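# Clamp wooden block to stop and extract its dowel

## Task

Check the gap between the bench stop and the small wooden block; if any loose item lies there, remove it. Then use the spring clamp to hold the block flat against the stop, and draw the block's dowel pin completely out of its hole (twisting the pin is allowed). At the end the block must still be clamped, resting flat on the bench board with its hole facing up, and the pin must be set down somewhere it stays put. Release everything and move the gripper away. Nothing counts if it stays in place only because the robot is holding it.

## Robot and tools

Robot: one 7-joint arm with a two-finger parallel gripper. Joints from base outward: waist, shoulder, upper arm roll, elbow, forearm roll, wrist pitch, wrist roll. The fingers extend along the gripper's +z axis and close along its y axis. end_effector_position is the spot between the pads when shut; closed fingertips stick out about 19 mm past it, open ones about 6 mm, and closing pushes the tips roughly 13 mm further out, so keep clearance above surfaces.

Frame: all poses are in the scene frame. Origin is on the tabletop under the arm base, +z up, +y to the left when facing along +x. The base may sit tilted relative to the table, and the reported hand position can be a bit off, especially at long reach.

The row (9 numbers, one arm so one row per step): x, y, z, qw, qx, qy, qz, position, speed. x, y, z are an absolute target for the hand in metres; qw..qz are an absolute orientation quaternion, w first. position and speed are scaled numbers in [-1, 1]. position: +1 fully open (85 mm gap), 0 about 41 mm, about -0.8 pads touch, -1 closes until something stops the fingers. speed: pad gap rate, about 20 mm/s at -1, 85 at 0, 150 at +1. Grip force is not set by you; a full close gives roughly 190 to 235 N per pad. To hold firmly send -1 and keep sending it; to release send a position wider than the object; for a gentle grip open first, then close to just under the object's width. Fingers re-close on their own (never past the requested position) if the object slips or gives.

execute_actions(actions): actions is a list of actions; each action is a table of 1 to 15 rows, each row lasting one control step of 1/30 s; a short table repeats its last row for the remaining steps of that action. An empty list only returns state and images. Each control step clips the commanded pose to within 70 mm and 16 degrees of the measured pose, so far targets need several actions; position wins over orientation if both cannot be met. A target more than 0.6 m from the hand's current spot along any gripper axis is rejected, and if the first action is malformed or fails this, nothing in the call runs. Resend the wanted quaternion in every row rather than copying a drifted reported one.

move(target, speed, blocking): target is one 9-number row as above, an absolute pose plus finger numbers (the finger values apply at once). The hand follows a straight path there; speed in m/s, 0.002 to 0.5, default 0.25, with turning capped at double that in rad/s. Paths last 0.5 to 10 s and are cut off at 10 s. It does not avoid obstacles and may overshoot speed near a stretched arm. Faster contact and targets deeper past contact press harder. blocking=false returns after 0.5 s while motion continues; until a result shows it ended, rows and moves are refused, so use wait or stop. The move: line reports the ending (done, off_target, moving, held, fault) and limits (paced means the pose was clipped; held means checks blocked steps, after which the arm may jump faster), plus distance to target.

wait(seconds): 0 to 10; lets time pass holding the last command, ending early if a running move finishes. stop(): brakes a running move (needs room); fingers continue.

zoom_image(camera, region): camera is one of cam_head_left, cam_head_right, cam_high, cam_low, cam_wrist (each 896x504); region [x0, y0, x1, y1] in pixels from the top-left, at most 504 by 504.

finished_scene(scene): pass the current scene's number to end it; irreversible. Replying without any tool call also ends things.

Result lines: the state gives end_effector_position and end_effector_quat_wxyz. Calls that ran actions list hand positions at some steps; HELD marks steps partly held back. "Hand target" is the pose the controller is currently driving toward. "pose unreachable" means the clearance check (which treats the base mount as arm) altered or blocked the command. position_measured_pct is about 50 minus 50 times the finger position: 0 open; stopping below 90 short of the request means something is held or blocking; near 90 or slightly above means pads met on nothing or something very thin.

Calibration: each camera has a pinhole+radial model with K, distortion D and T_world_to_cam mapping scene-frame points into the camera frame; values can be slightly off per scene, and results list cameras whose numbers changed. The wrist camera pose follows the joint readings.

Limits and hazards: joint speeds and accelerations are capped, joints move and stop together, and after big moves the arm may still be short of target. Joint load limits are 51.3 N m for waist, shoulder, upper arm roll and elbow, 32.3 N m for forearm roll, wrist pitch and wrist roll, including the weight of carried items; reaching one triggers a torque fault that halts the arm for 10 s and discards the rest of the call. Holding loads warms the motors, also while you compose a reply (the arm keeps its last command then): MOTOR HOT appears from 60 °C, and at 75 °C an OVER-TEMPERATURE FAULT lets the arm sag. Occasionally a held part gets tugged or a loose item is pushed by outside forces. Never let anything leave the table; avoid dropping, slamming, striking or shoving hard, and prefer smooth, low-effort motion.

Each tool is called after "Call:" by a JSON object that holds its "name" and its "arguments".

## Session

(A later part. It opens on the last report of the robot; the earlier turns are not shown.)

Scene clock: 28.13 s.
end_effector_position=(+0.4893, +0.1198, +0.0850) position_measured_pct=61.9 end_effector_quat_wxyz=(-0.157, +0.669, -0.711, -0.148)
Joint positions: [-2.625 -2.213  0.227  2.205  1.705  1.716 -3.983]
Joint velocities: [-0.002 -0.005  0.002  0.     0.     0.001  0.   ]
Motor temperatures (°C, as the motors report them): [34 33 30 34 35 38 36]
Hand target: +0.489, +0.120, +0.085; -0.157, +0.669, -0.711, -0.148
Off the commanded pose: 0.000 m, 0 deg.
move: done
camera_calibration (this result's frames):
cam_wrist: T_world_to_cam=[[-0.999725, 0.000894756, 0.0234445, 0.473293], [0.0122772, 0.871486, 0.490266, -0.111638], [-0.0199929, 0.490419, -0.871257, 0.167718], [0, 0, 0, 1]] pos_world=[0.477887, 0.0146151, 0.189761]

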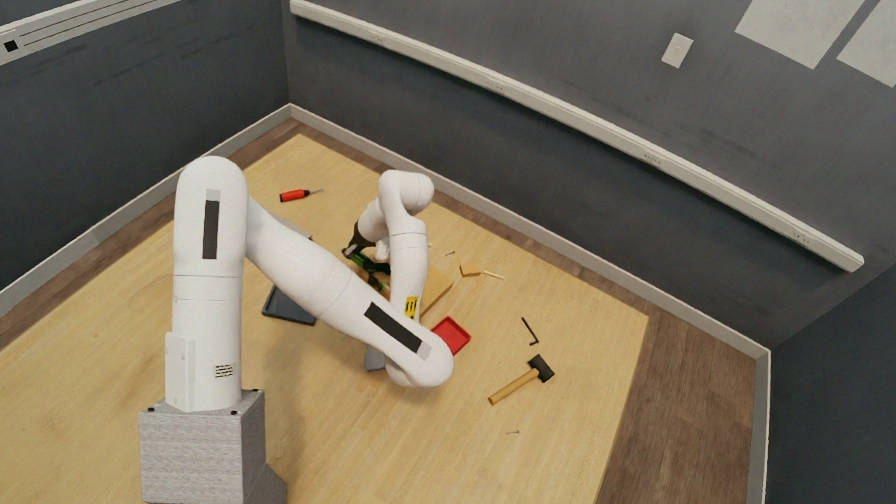

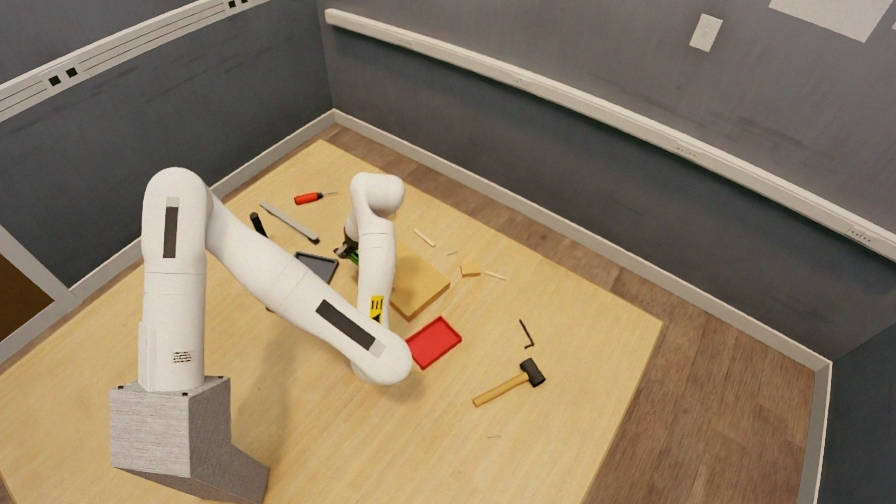

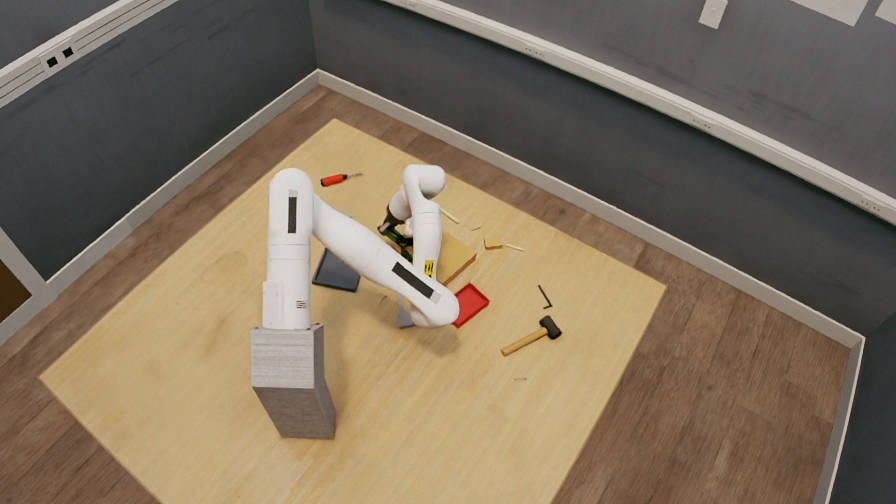

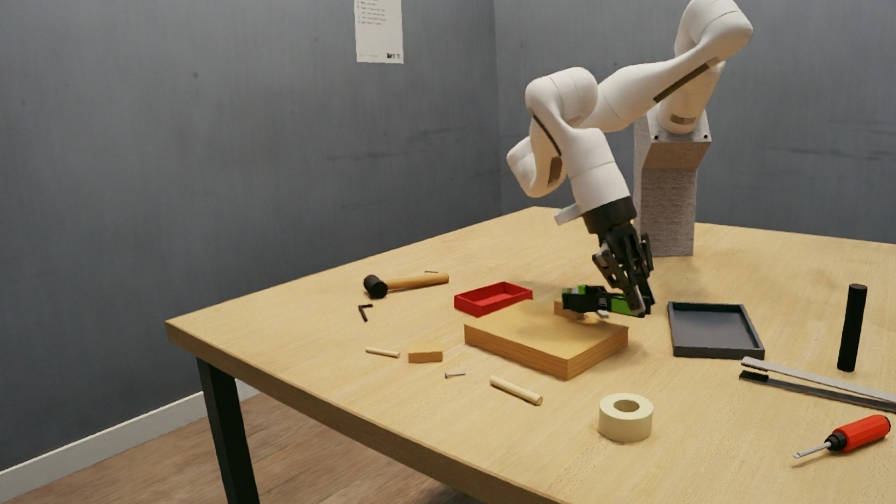

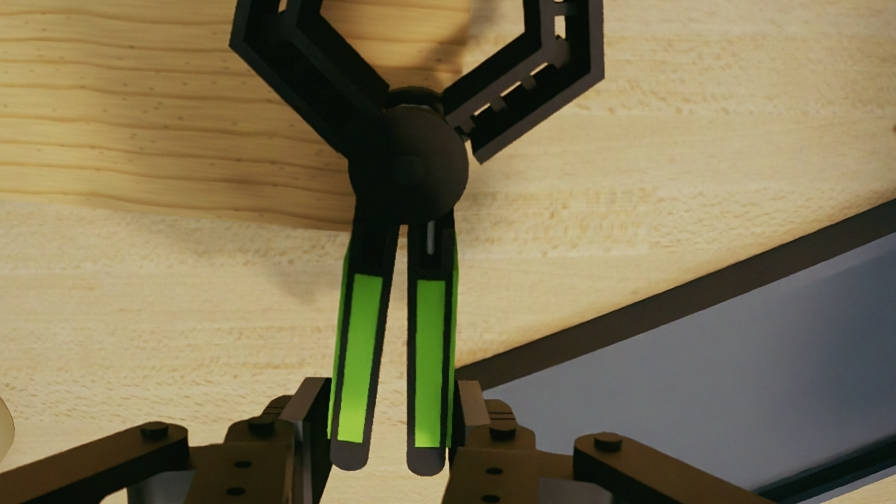

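Call:
{"name": "move", "arguments": {"target": [0.492,0.1165,0.083,-0.1576,0.6690,-0.7111,-0.1483,-0.25,-0.4], "speed": 0.03}}

Call:
{"name": "move", "arguments": {"target": [0.492,0.1165,0.058,-0.1576,0.6690,-0.7111,-0.1483,-0.25,-0.4], "speed": 0.03}}

Call:
{"name": "zoom_image", "arguments": {"camera": "cam_low", "region": [540,260,670,350]}}

Scene clock: 29.73 s.
end_effector_position=(+0.4920, +0.1165, +0.0830) position_measured_pct=61.9 end_effector_quat_wxyz=(-0.158, +0.669, -0.711, -0.148)
Joint positions: [-2.624 -2.216  0.227  2.19   1.707  1.713 -3.966]
Joint velocities: [-0.     0.001 -0.    -0.001  0.     0.001  0.   ]
Motor temperatures (°C, as the motors report them): [34 33 30 34 35 38 36]
Hand target: +0.492, +0.117, +0.083; -0.158, +0.669, -0.711, -0.148
Off the commanded pose: 0.000 m, 0 deg.
move: done
camera_calibration (this result's frames):
cam_wrist: T_world_to_cam=[[-0.999723, 0.00124218, 0.0234893, 0.476005], [0.0126135, 0.871199, 0.490769, -0.108026], [-0.0198542, 0.490929, -0.870973, 0.167448], [0, 0, 0, 1]] pos_world=[0.48056, 0.0113158, 0.187677]

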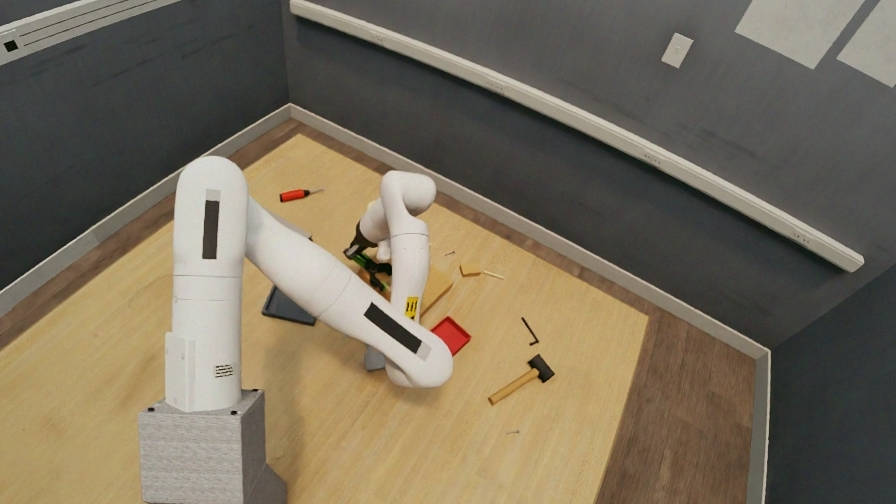

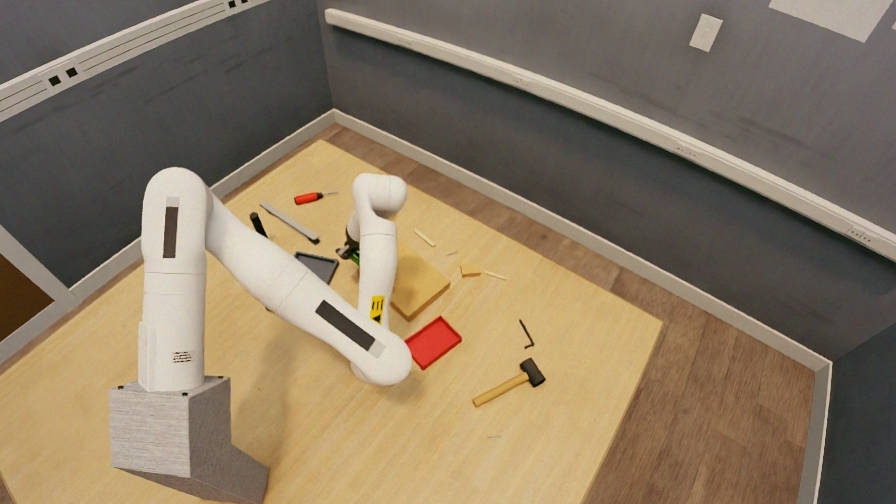

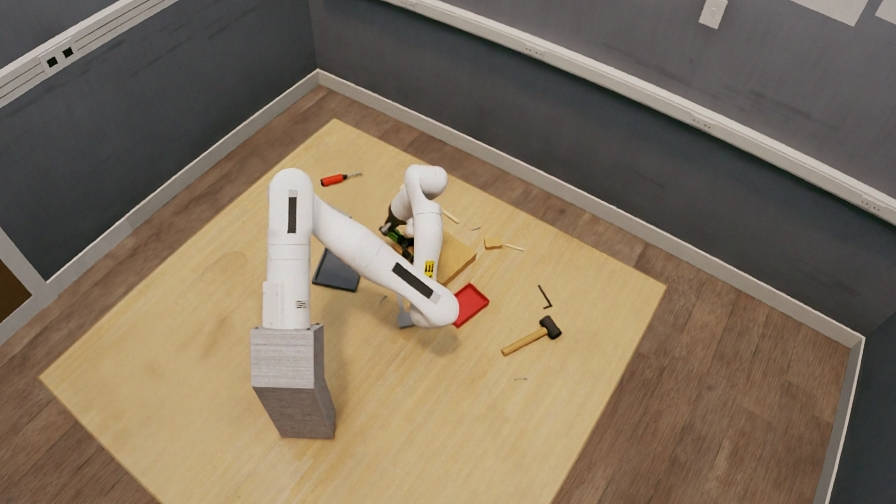

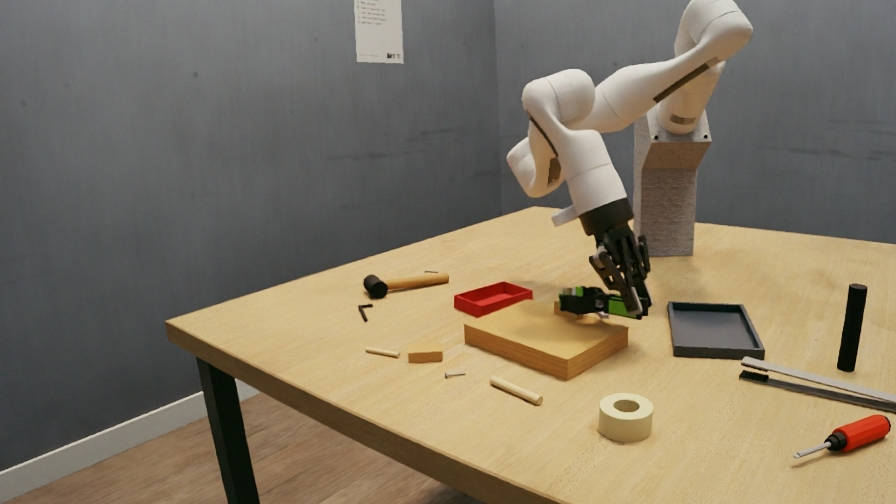

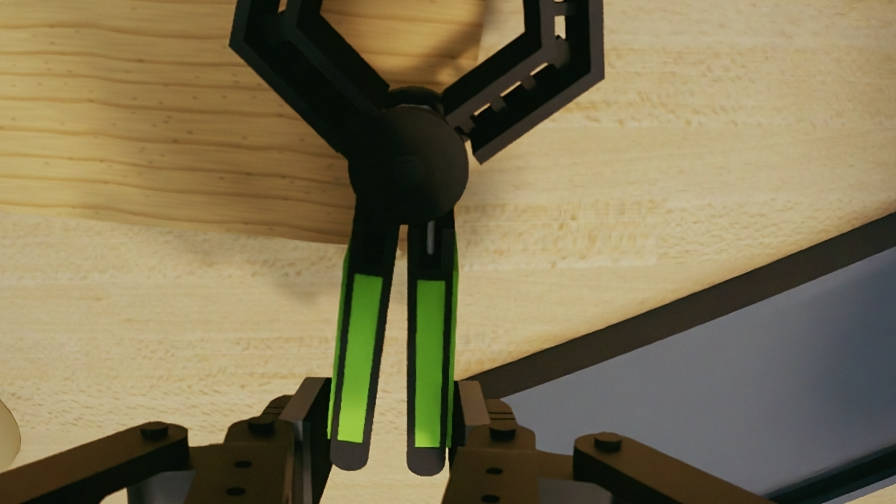

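Scene clock: 30.83 s.
end_effector_position=(+0.4920, +0.1167, +0.0581) position_measured_pct=61.9 end_effector_quat_wxyz=(-0.158, +0.669, -0.711, -0.148)
Joint positions: [-2.653 -2.251  0.257  2.16   1.767  1.681 -3.911]
Joint velocities: [-0.     0.     0.     0.     0.001 -0.002 -0.   ]
Motor temperatures (°C, as the motors report them): [34 33 30 34 35 38 36]
Hand target: +0.492, +0.117, +0.058; -0.157, +0.669, -0.711, -0.148
Off the commanded pose: 0.000 m, 0 deg.
joint sent to its limit — the command would take joint 2 (shoulder) past its lower limit, so that joint was sent only as far as its limit.
move: done
camera_calibration (this result's frames):
cam_wrist: T_world_to_cam=[[-0.999731, 0.000605563, 0.0231868, 0.476689], [0.0119079, 0.871263, 0.490671, -0.0955891], [-0.0199047, 0.490815, -0.871036, 0.145704], [0, 0, 0, 1]] pos_world=[0.480599, 0.011481, 0.162763]

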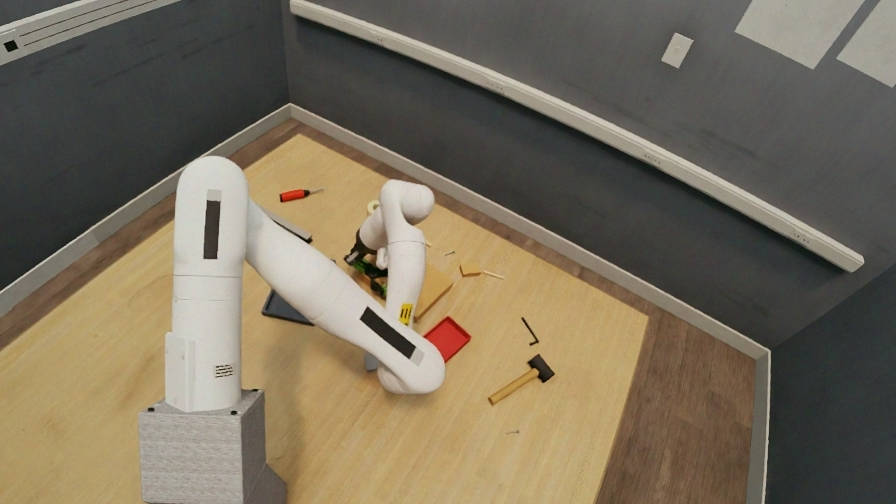

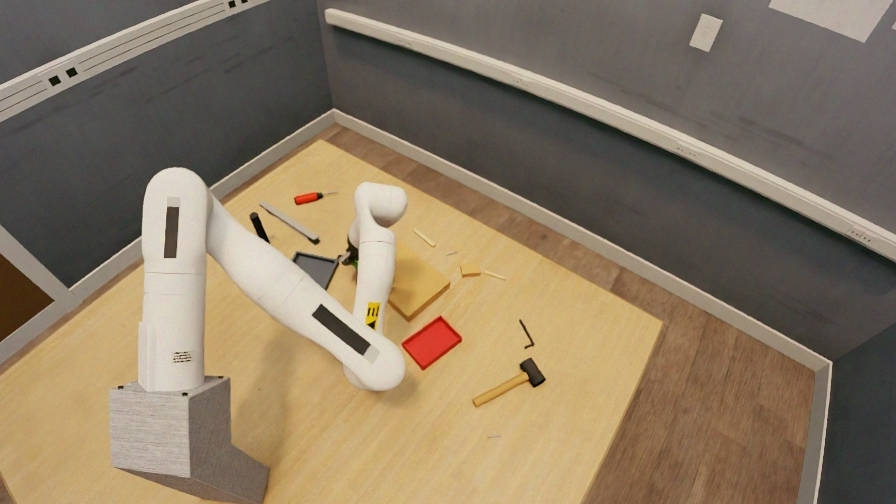

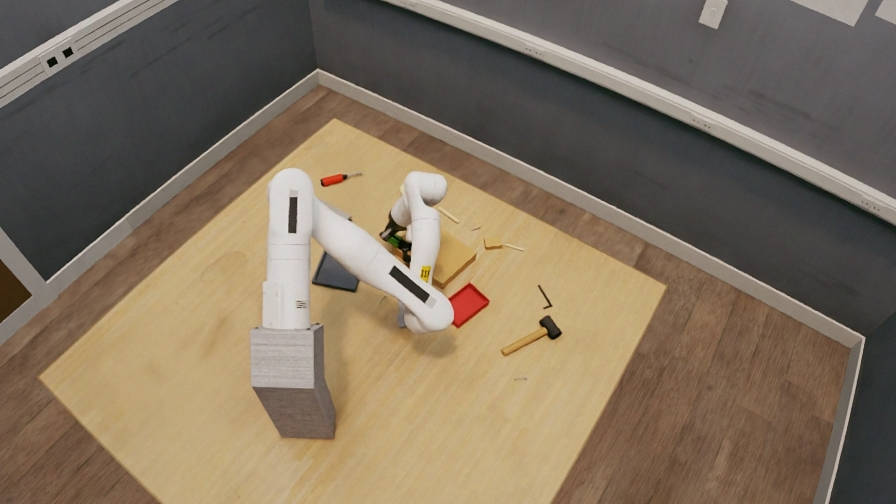

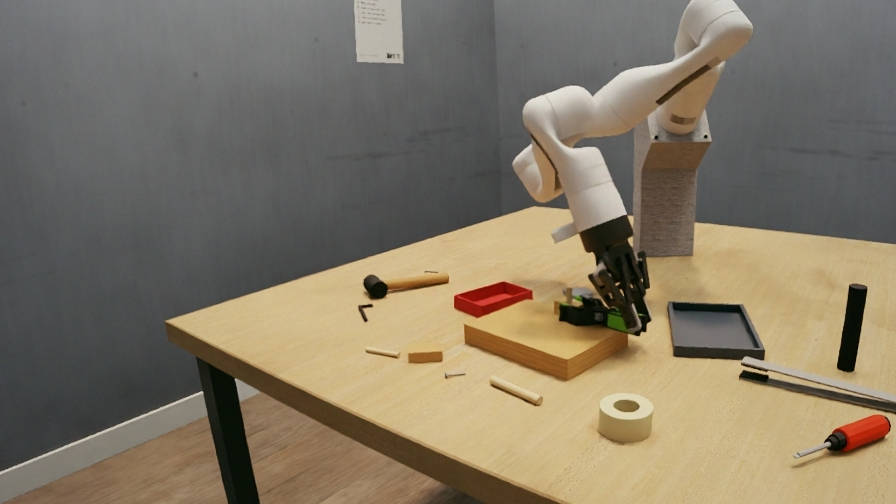

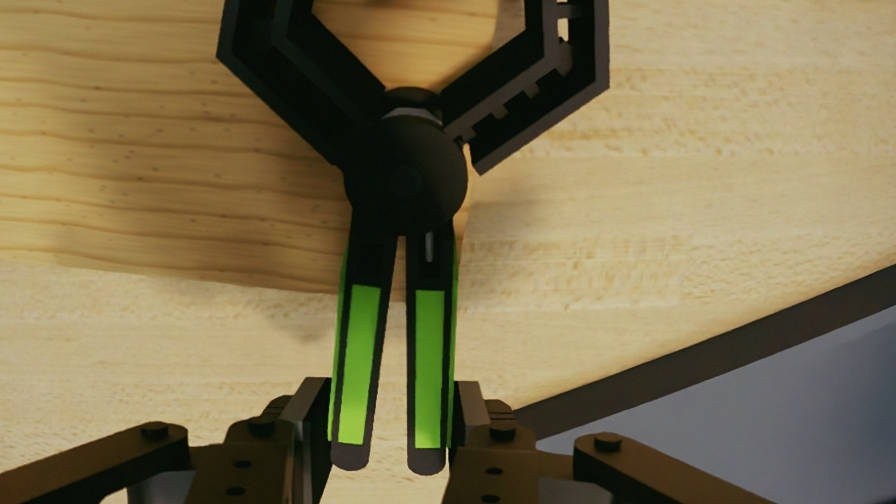

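Region (540, 260, 670, 350) of cam_low's 896x504 image, scaled by 3.877, with more detail than that image has; it fills the top 349 rows of this view, and the rest is white.

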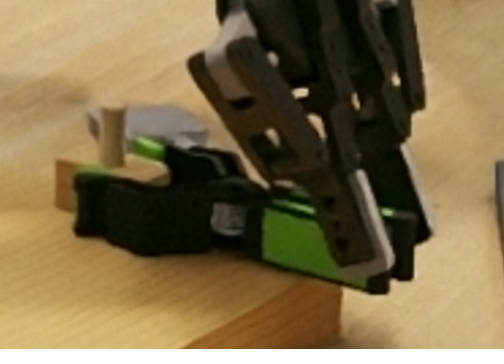

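Call:
{"name": "move", "arguments": {"target": [0.492,0.1165,0.057,-0.1576,0.6690,-0.7111,-0.1483,0.6,-0.7], "speed": 0.02}}

Call:
{"name": "zoom_image", "arguments": {"camera": "cam_low", "region": [540,260,670,350]}}

Scene clock: 32.73 s.
end_effector_position=(+0.4921, +0.1166, +0.0571) position_measured_pct=19.8 end_effector_quat_wxyz=(-0.158, +0.669, -0.711, -0.148)
Joint positions: [-2.65  -2.251  0.265  2.158  1.767  1.675 -3.91 ]
Joint velocities: [ 0.    -0.     0.    -0.001  0.    -0.001  0.   ]
Motor temperatures (°C, as the motors report them): [34 33 30 34 35 38 36]
Hand target: +0.492, +0.117, +0.057; -0.158, +0.669, -0.711, -0.148
Off the commanded pose: 0.000 m, 0 deg.
move: done
camera_calibration (this result's frames):
cam_wrist: T_world_to_cam=[[-0.999732, 0.000928916, 0.0231475, 0.476841], [0.0121699, 0.871272, 0.49065, -0.0951429], [-0.019712, 0.4908, -0.871049, 0.144826], [0, 0, 0, 1]] pos_world=[0.480726, 0.0113716, 0.161795]

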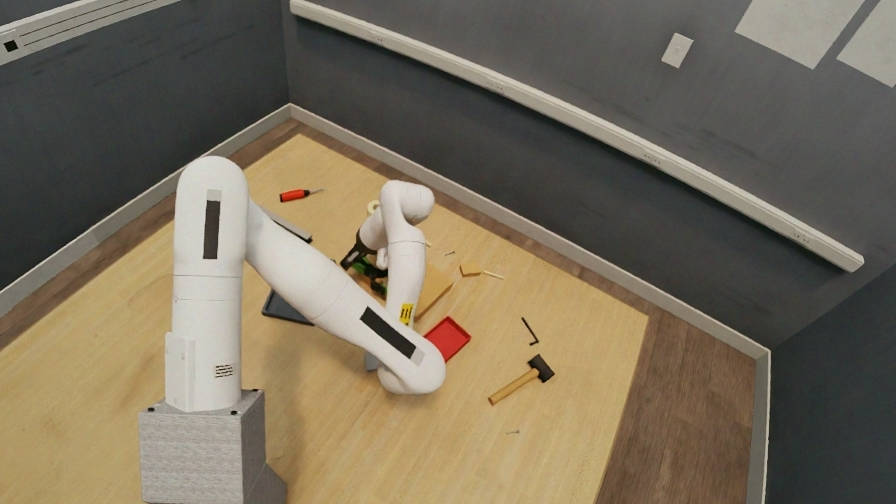

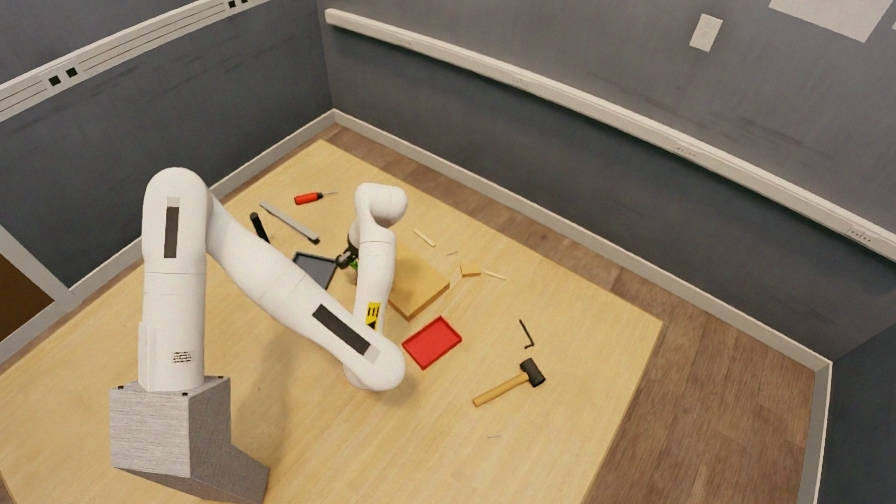

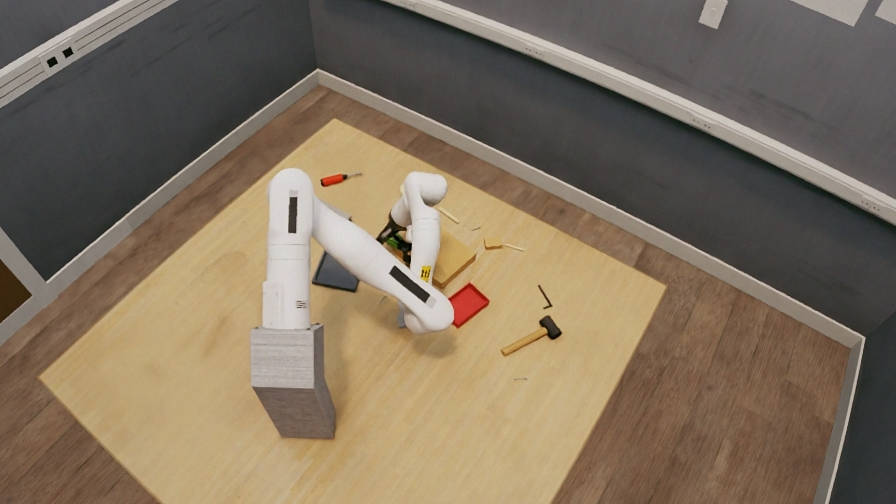

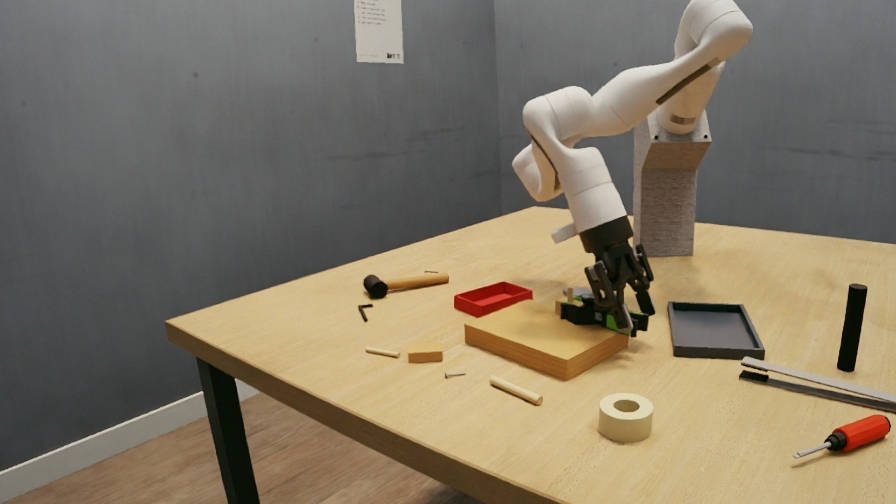

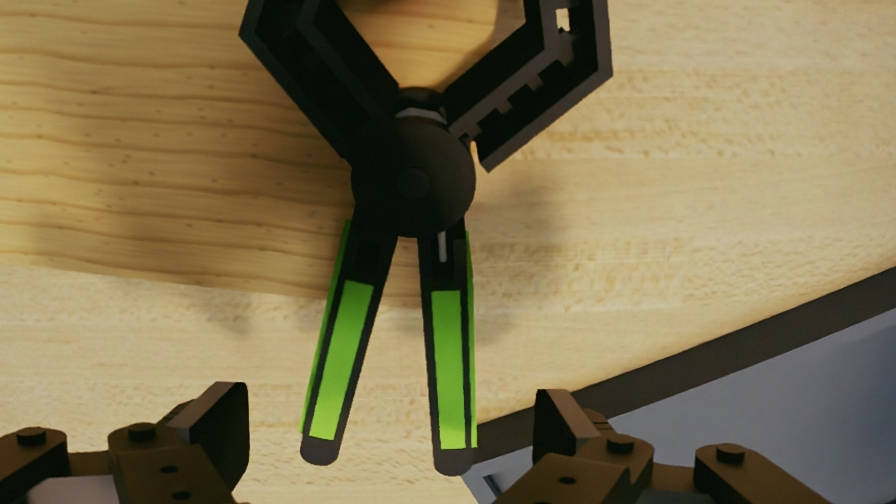

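Region (540, 260, 670, 350) of cam_low's 896x504 image, scaled by 3.877, with more detail than that image has; it fills the top 349 rows of this view, and the rest is white.

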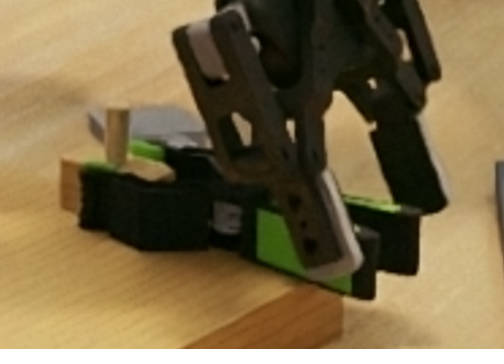

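Call:
{"name": "move", "arguments": {"target": [0.492,0.105,0.11,-0.1,0.6690,-0.73,-0.09,0.3,0], "speed": 0.2}}

Call:
{"name": "move", "arguments": {"target": [0.482,-0.002,0.13,0,0.669,-0.743,0,-0.2,0], "speed": 0.25}}

Scene clock: 33.90 s.
end_effector_position=(+0.4922, +0.1048, +0.1100) position_measured_pct=34.9 end_effector_quat_wxyz=(+0.100, -0.669, +0.731, +0.090)
Joint positions: [-2.584 -2.07   0.245  2.279  1.714  1.834 -4.202]
Joint velocities: [ 0.001  0.011 -0.003  0.001  0.001  0.004 -0.001]
Motor temperatures (°C, as the motors report them): [34 33 30 34 35 38 36]
Hand target: +0.493, +0.105, +0.110; +0.100, -0.669, +0.731, +0.090
Off the commanded pose: 0.000 m, 0 deg.
move: done
camera_calibration (this result's frames):
cam_wrist: T_world_to_cam=[[-0.998935, 0.0341624, 0.0310042, 0.470904], [0.0426926, 0.939228, 0.340628, -0.116539], [-0.0174834, 0.341589, -0.939687, 0.218765], [0, 0, 0, 1]] pos_world=[0.479203, 0.0186421, 0.230667]

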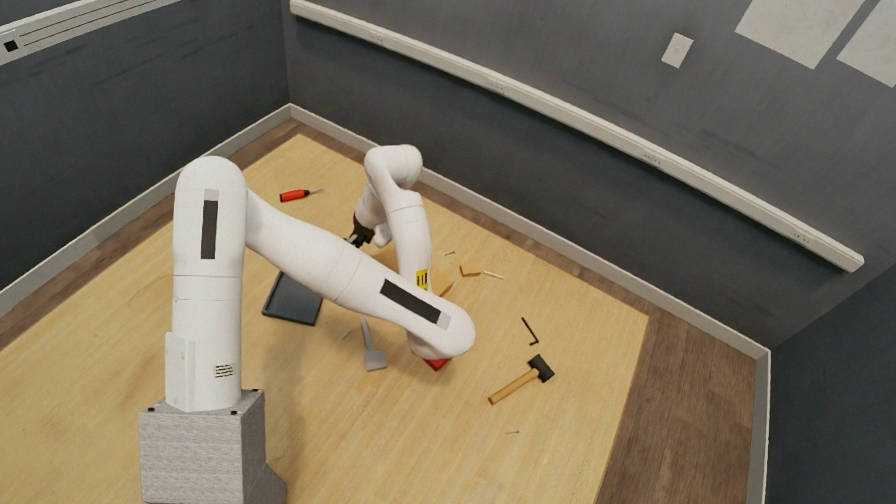

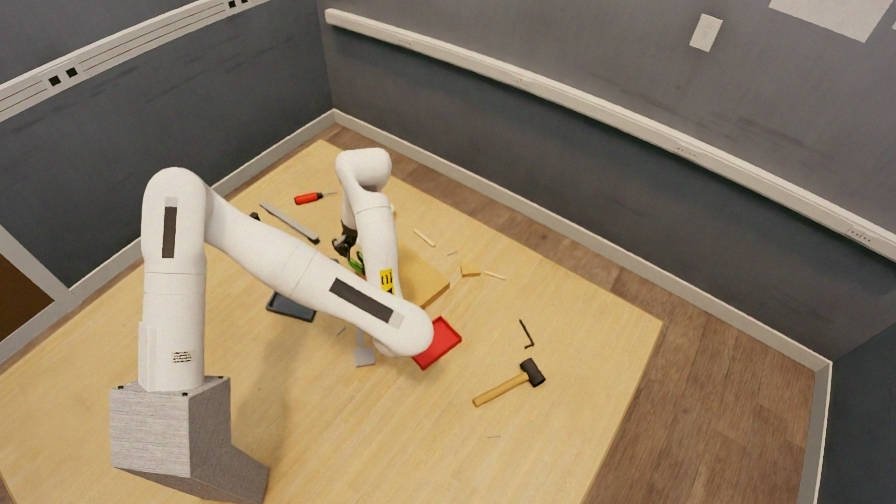

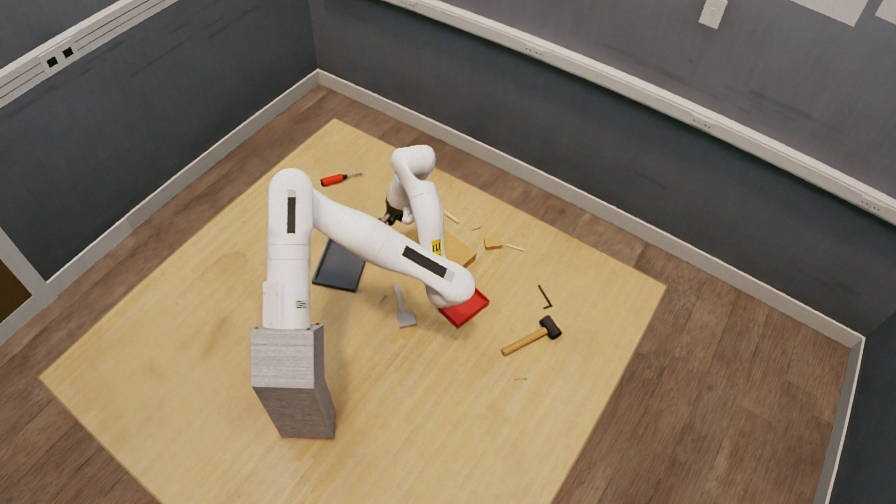

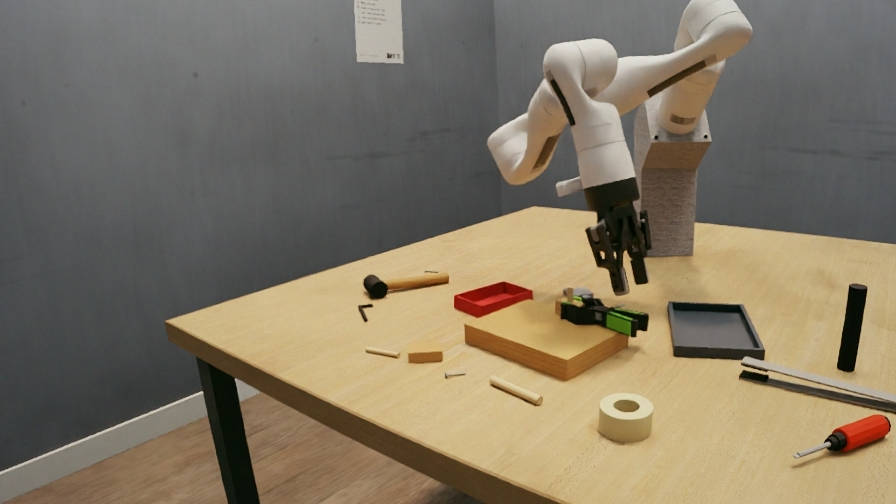

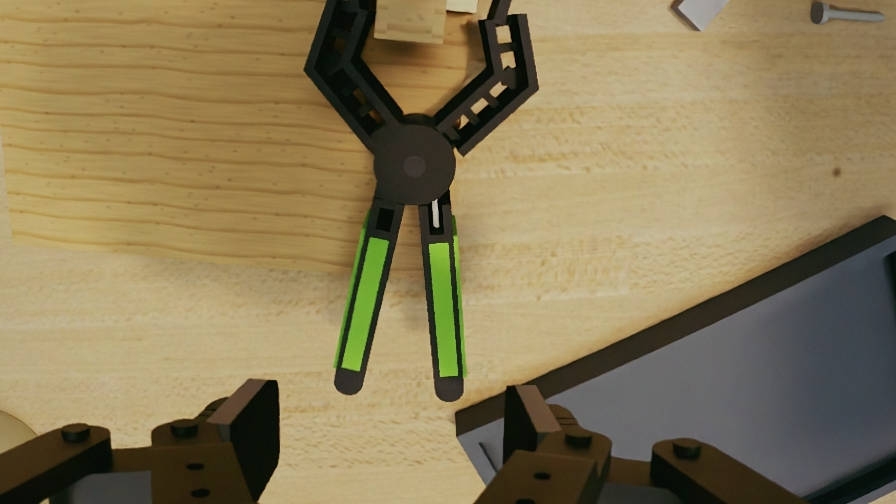

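Scene clock: 34.87 s.
end_effector_position=(+0.4820, -0.0018, +0.1300) position_measured_pct=59.9 end_effector_quat_wxyz=(+0.000, -0.669, +0.743, +0.001)
Joint positions: [-2.427 -2.041  0.284  2.278  1.728  2.001 -4.168]
Joint velocities: [ 0.003 -0.    -0.002  0.002 -0.     0.002 -0.   ]
Motor temperatures (°C, as the motors report them): [34 33 30 34 35 38 36]
Hand target: +0.482, -0.002, +0.130; +0.000, -0.669, +0.743, +0.000
Off the commanded pose: 0.000 m, 0 deg.
move: done
camera_calibration (this result's frames):
cam_wrist: T_world_to_cam=[[-0.99705, 0.0605732, 0.0471428, 0.460771], [0.0641235, 0.994901, 0.0778481, 0.00119748], [-0.0421869, 0.0806414, -0.99585, 0.292571], [0, 0, 0, 1]] pos_world=[0.471678, -0.0526951, 0.269542]

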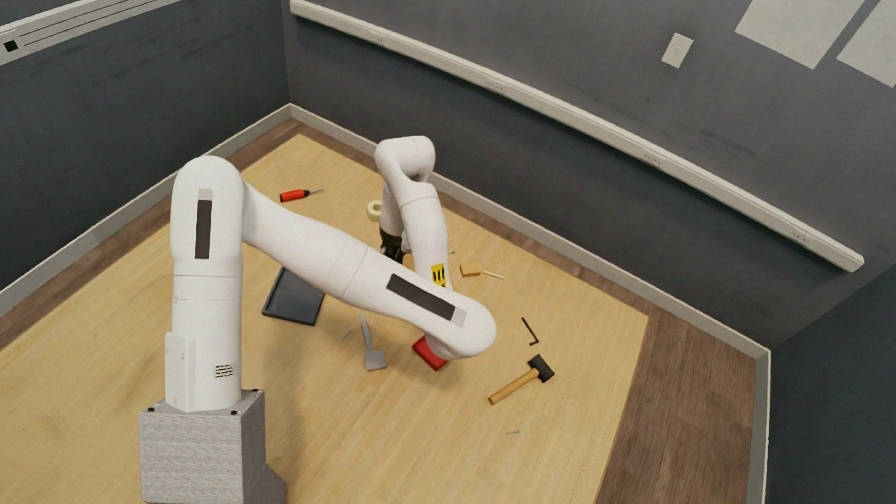

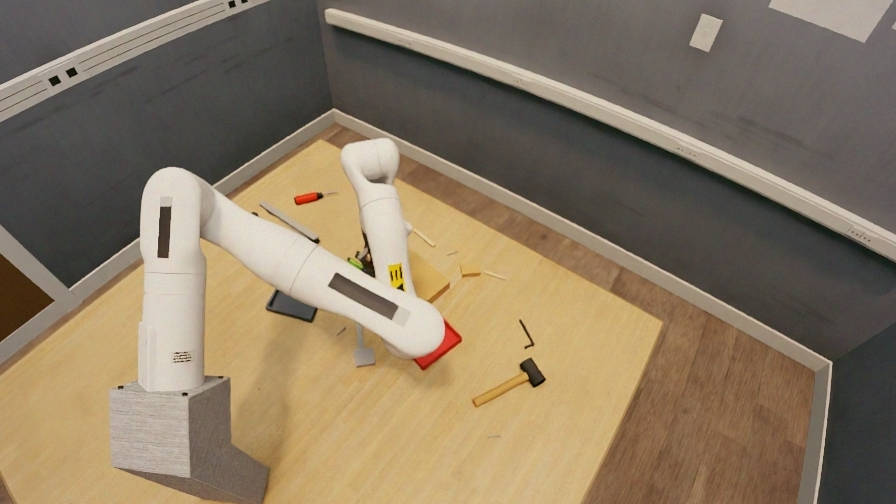

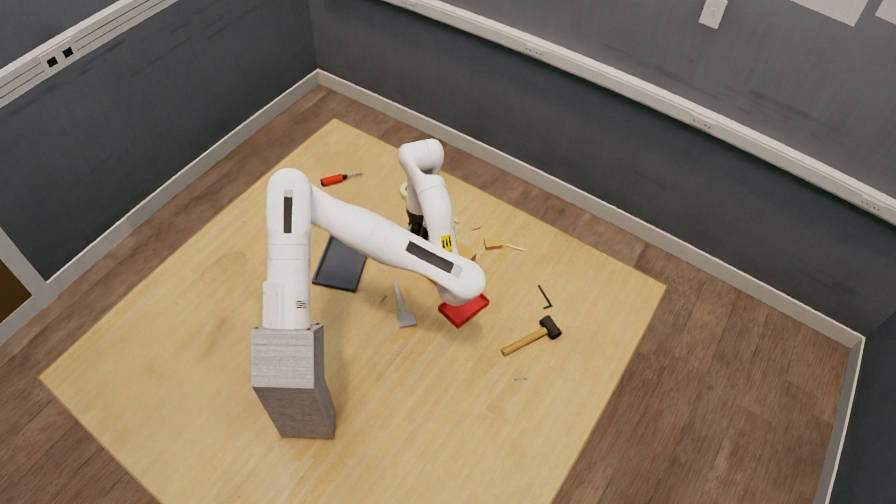

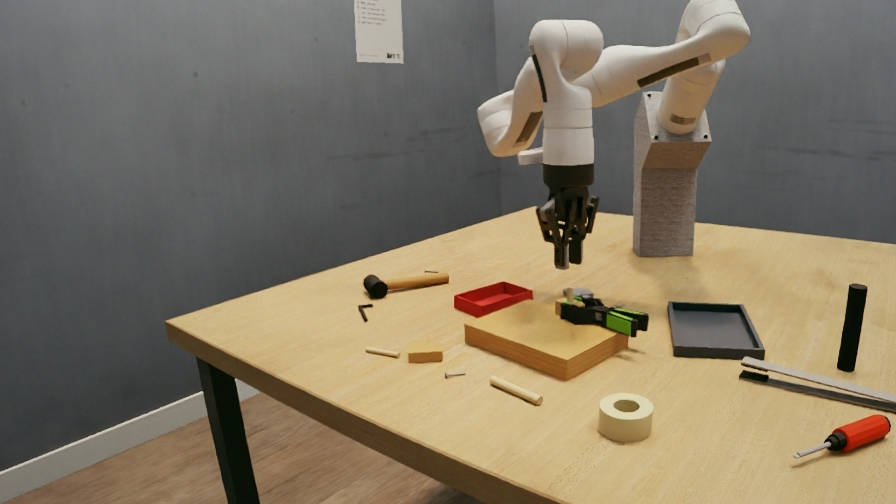

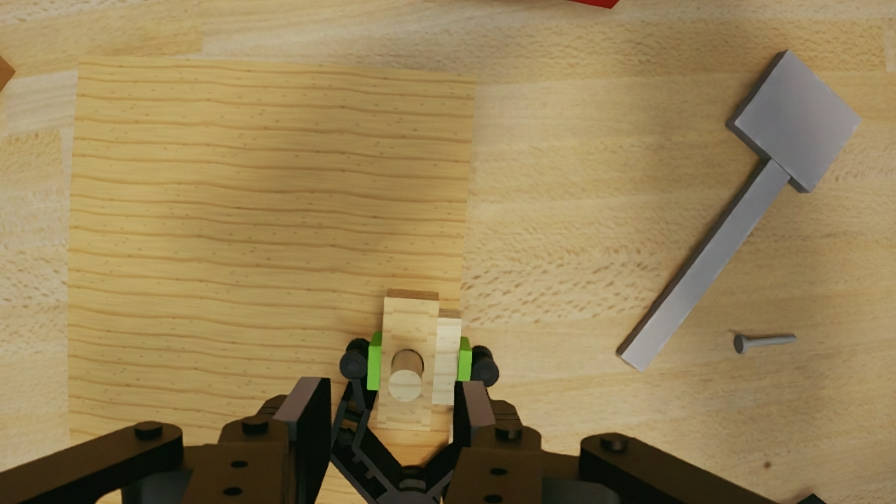

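Call:
{"name": "move", "arguments": {"target": [0.4795,-0.0018,0.082,0,0.669,-0.743,0,-0.2,0], "speed": 0.1}}

Scene clock: 36.00 s.
end_effector_position=(+0.4794, -0.0019, +0.0821) position_measured_pct=59.9 end_effector_quat_wxyz=(-0.000, -0.669, +0.743, -0.000)
Joint positions: [-2.487 -2.124  0.363  2.254  1.889  1.948 -4.085]
Joint velocities: [-0.002 -0.004  0.003 -0.     0.    -0.004 -0.001]
Motor temperatures (°C, as the motors report them): [34 33 30 34 35 38 36]
Hand target: +0.479, -0.002, +0.082; -0.000, -0.669, +0.743, +0.000
Off the commanded pose: 0.000 m, 0 deg.
move: done
camera_calibration (this result's frames):
cam_wrist: T_world_to_cam=[[-0.997121, 0.0599933, 0.046371, 0.460607], [0.063416, 0.99507, 0.0762538, 0.00560651], [-0.0415677, 0.0789749, -0.99601, 0.244436], [0, 0, 0, 1]] pos_world=[0.469086, -0.0525165, 0.221674]

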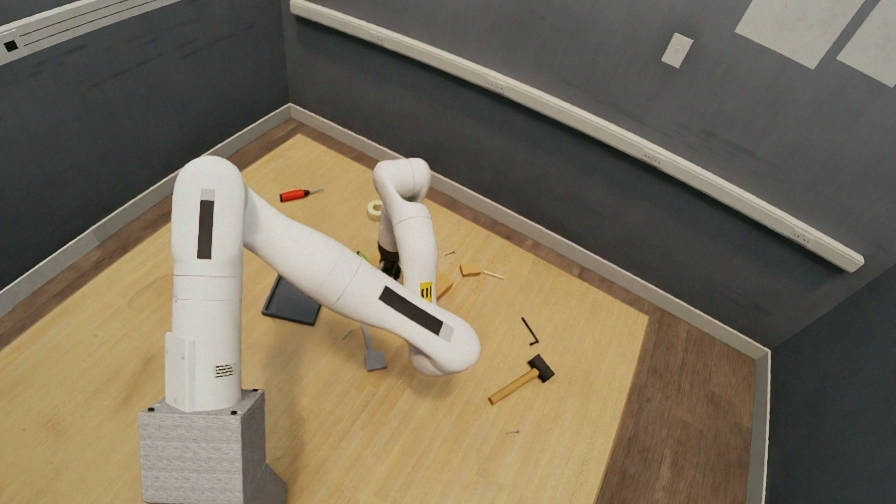

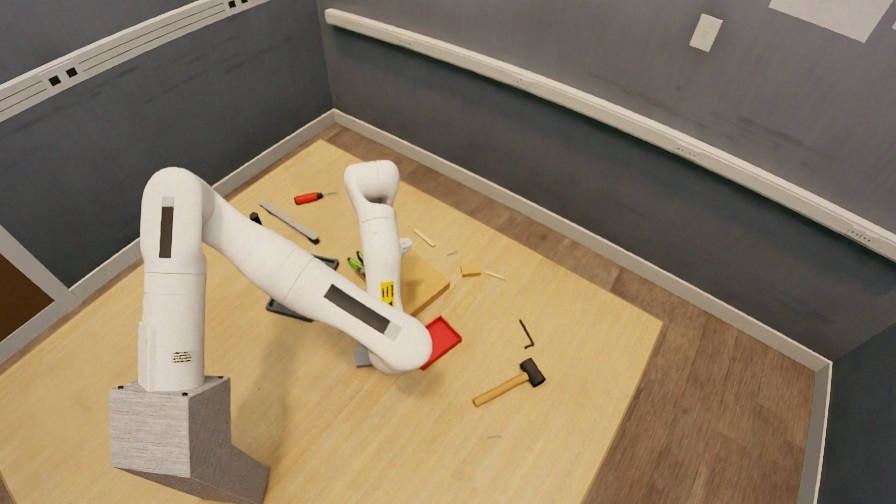

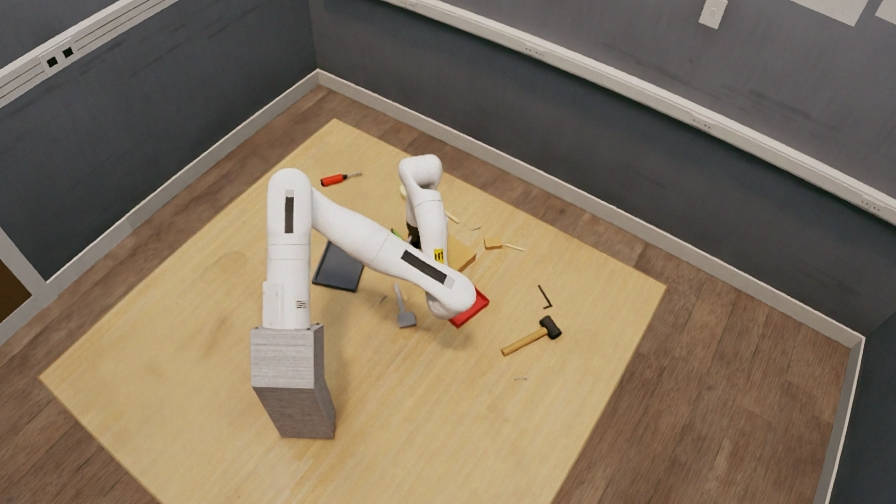

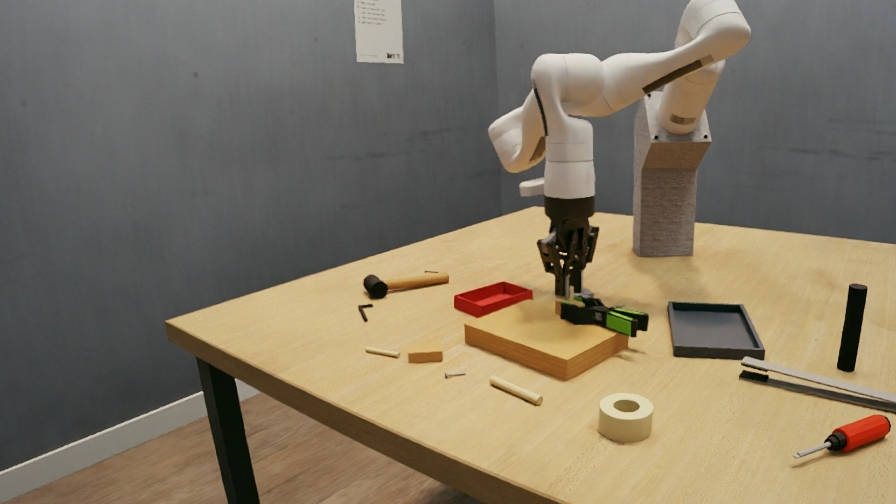

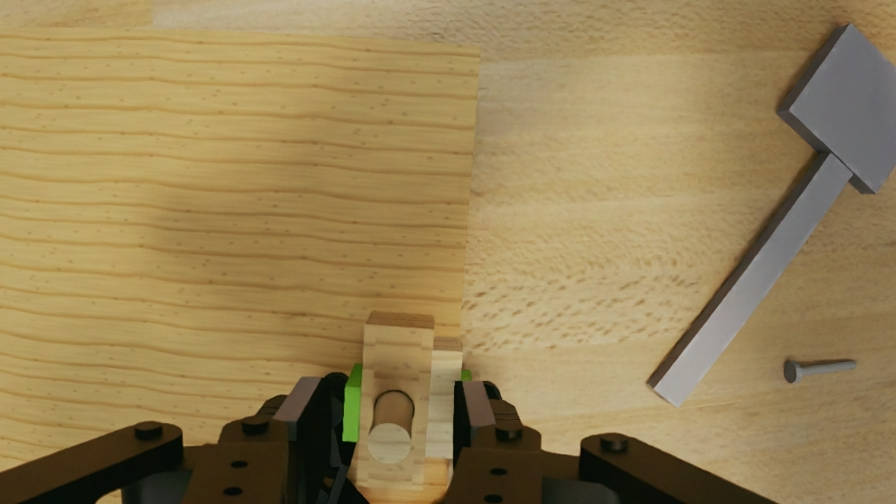

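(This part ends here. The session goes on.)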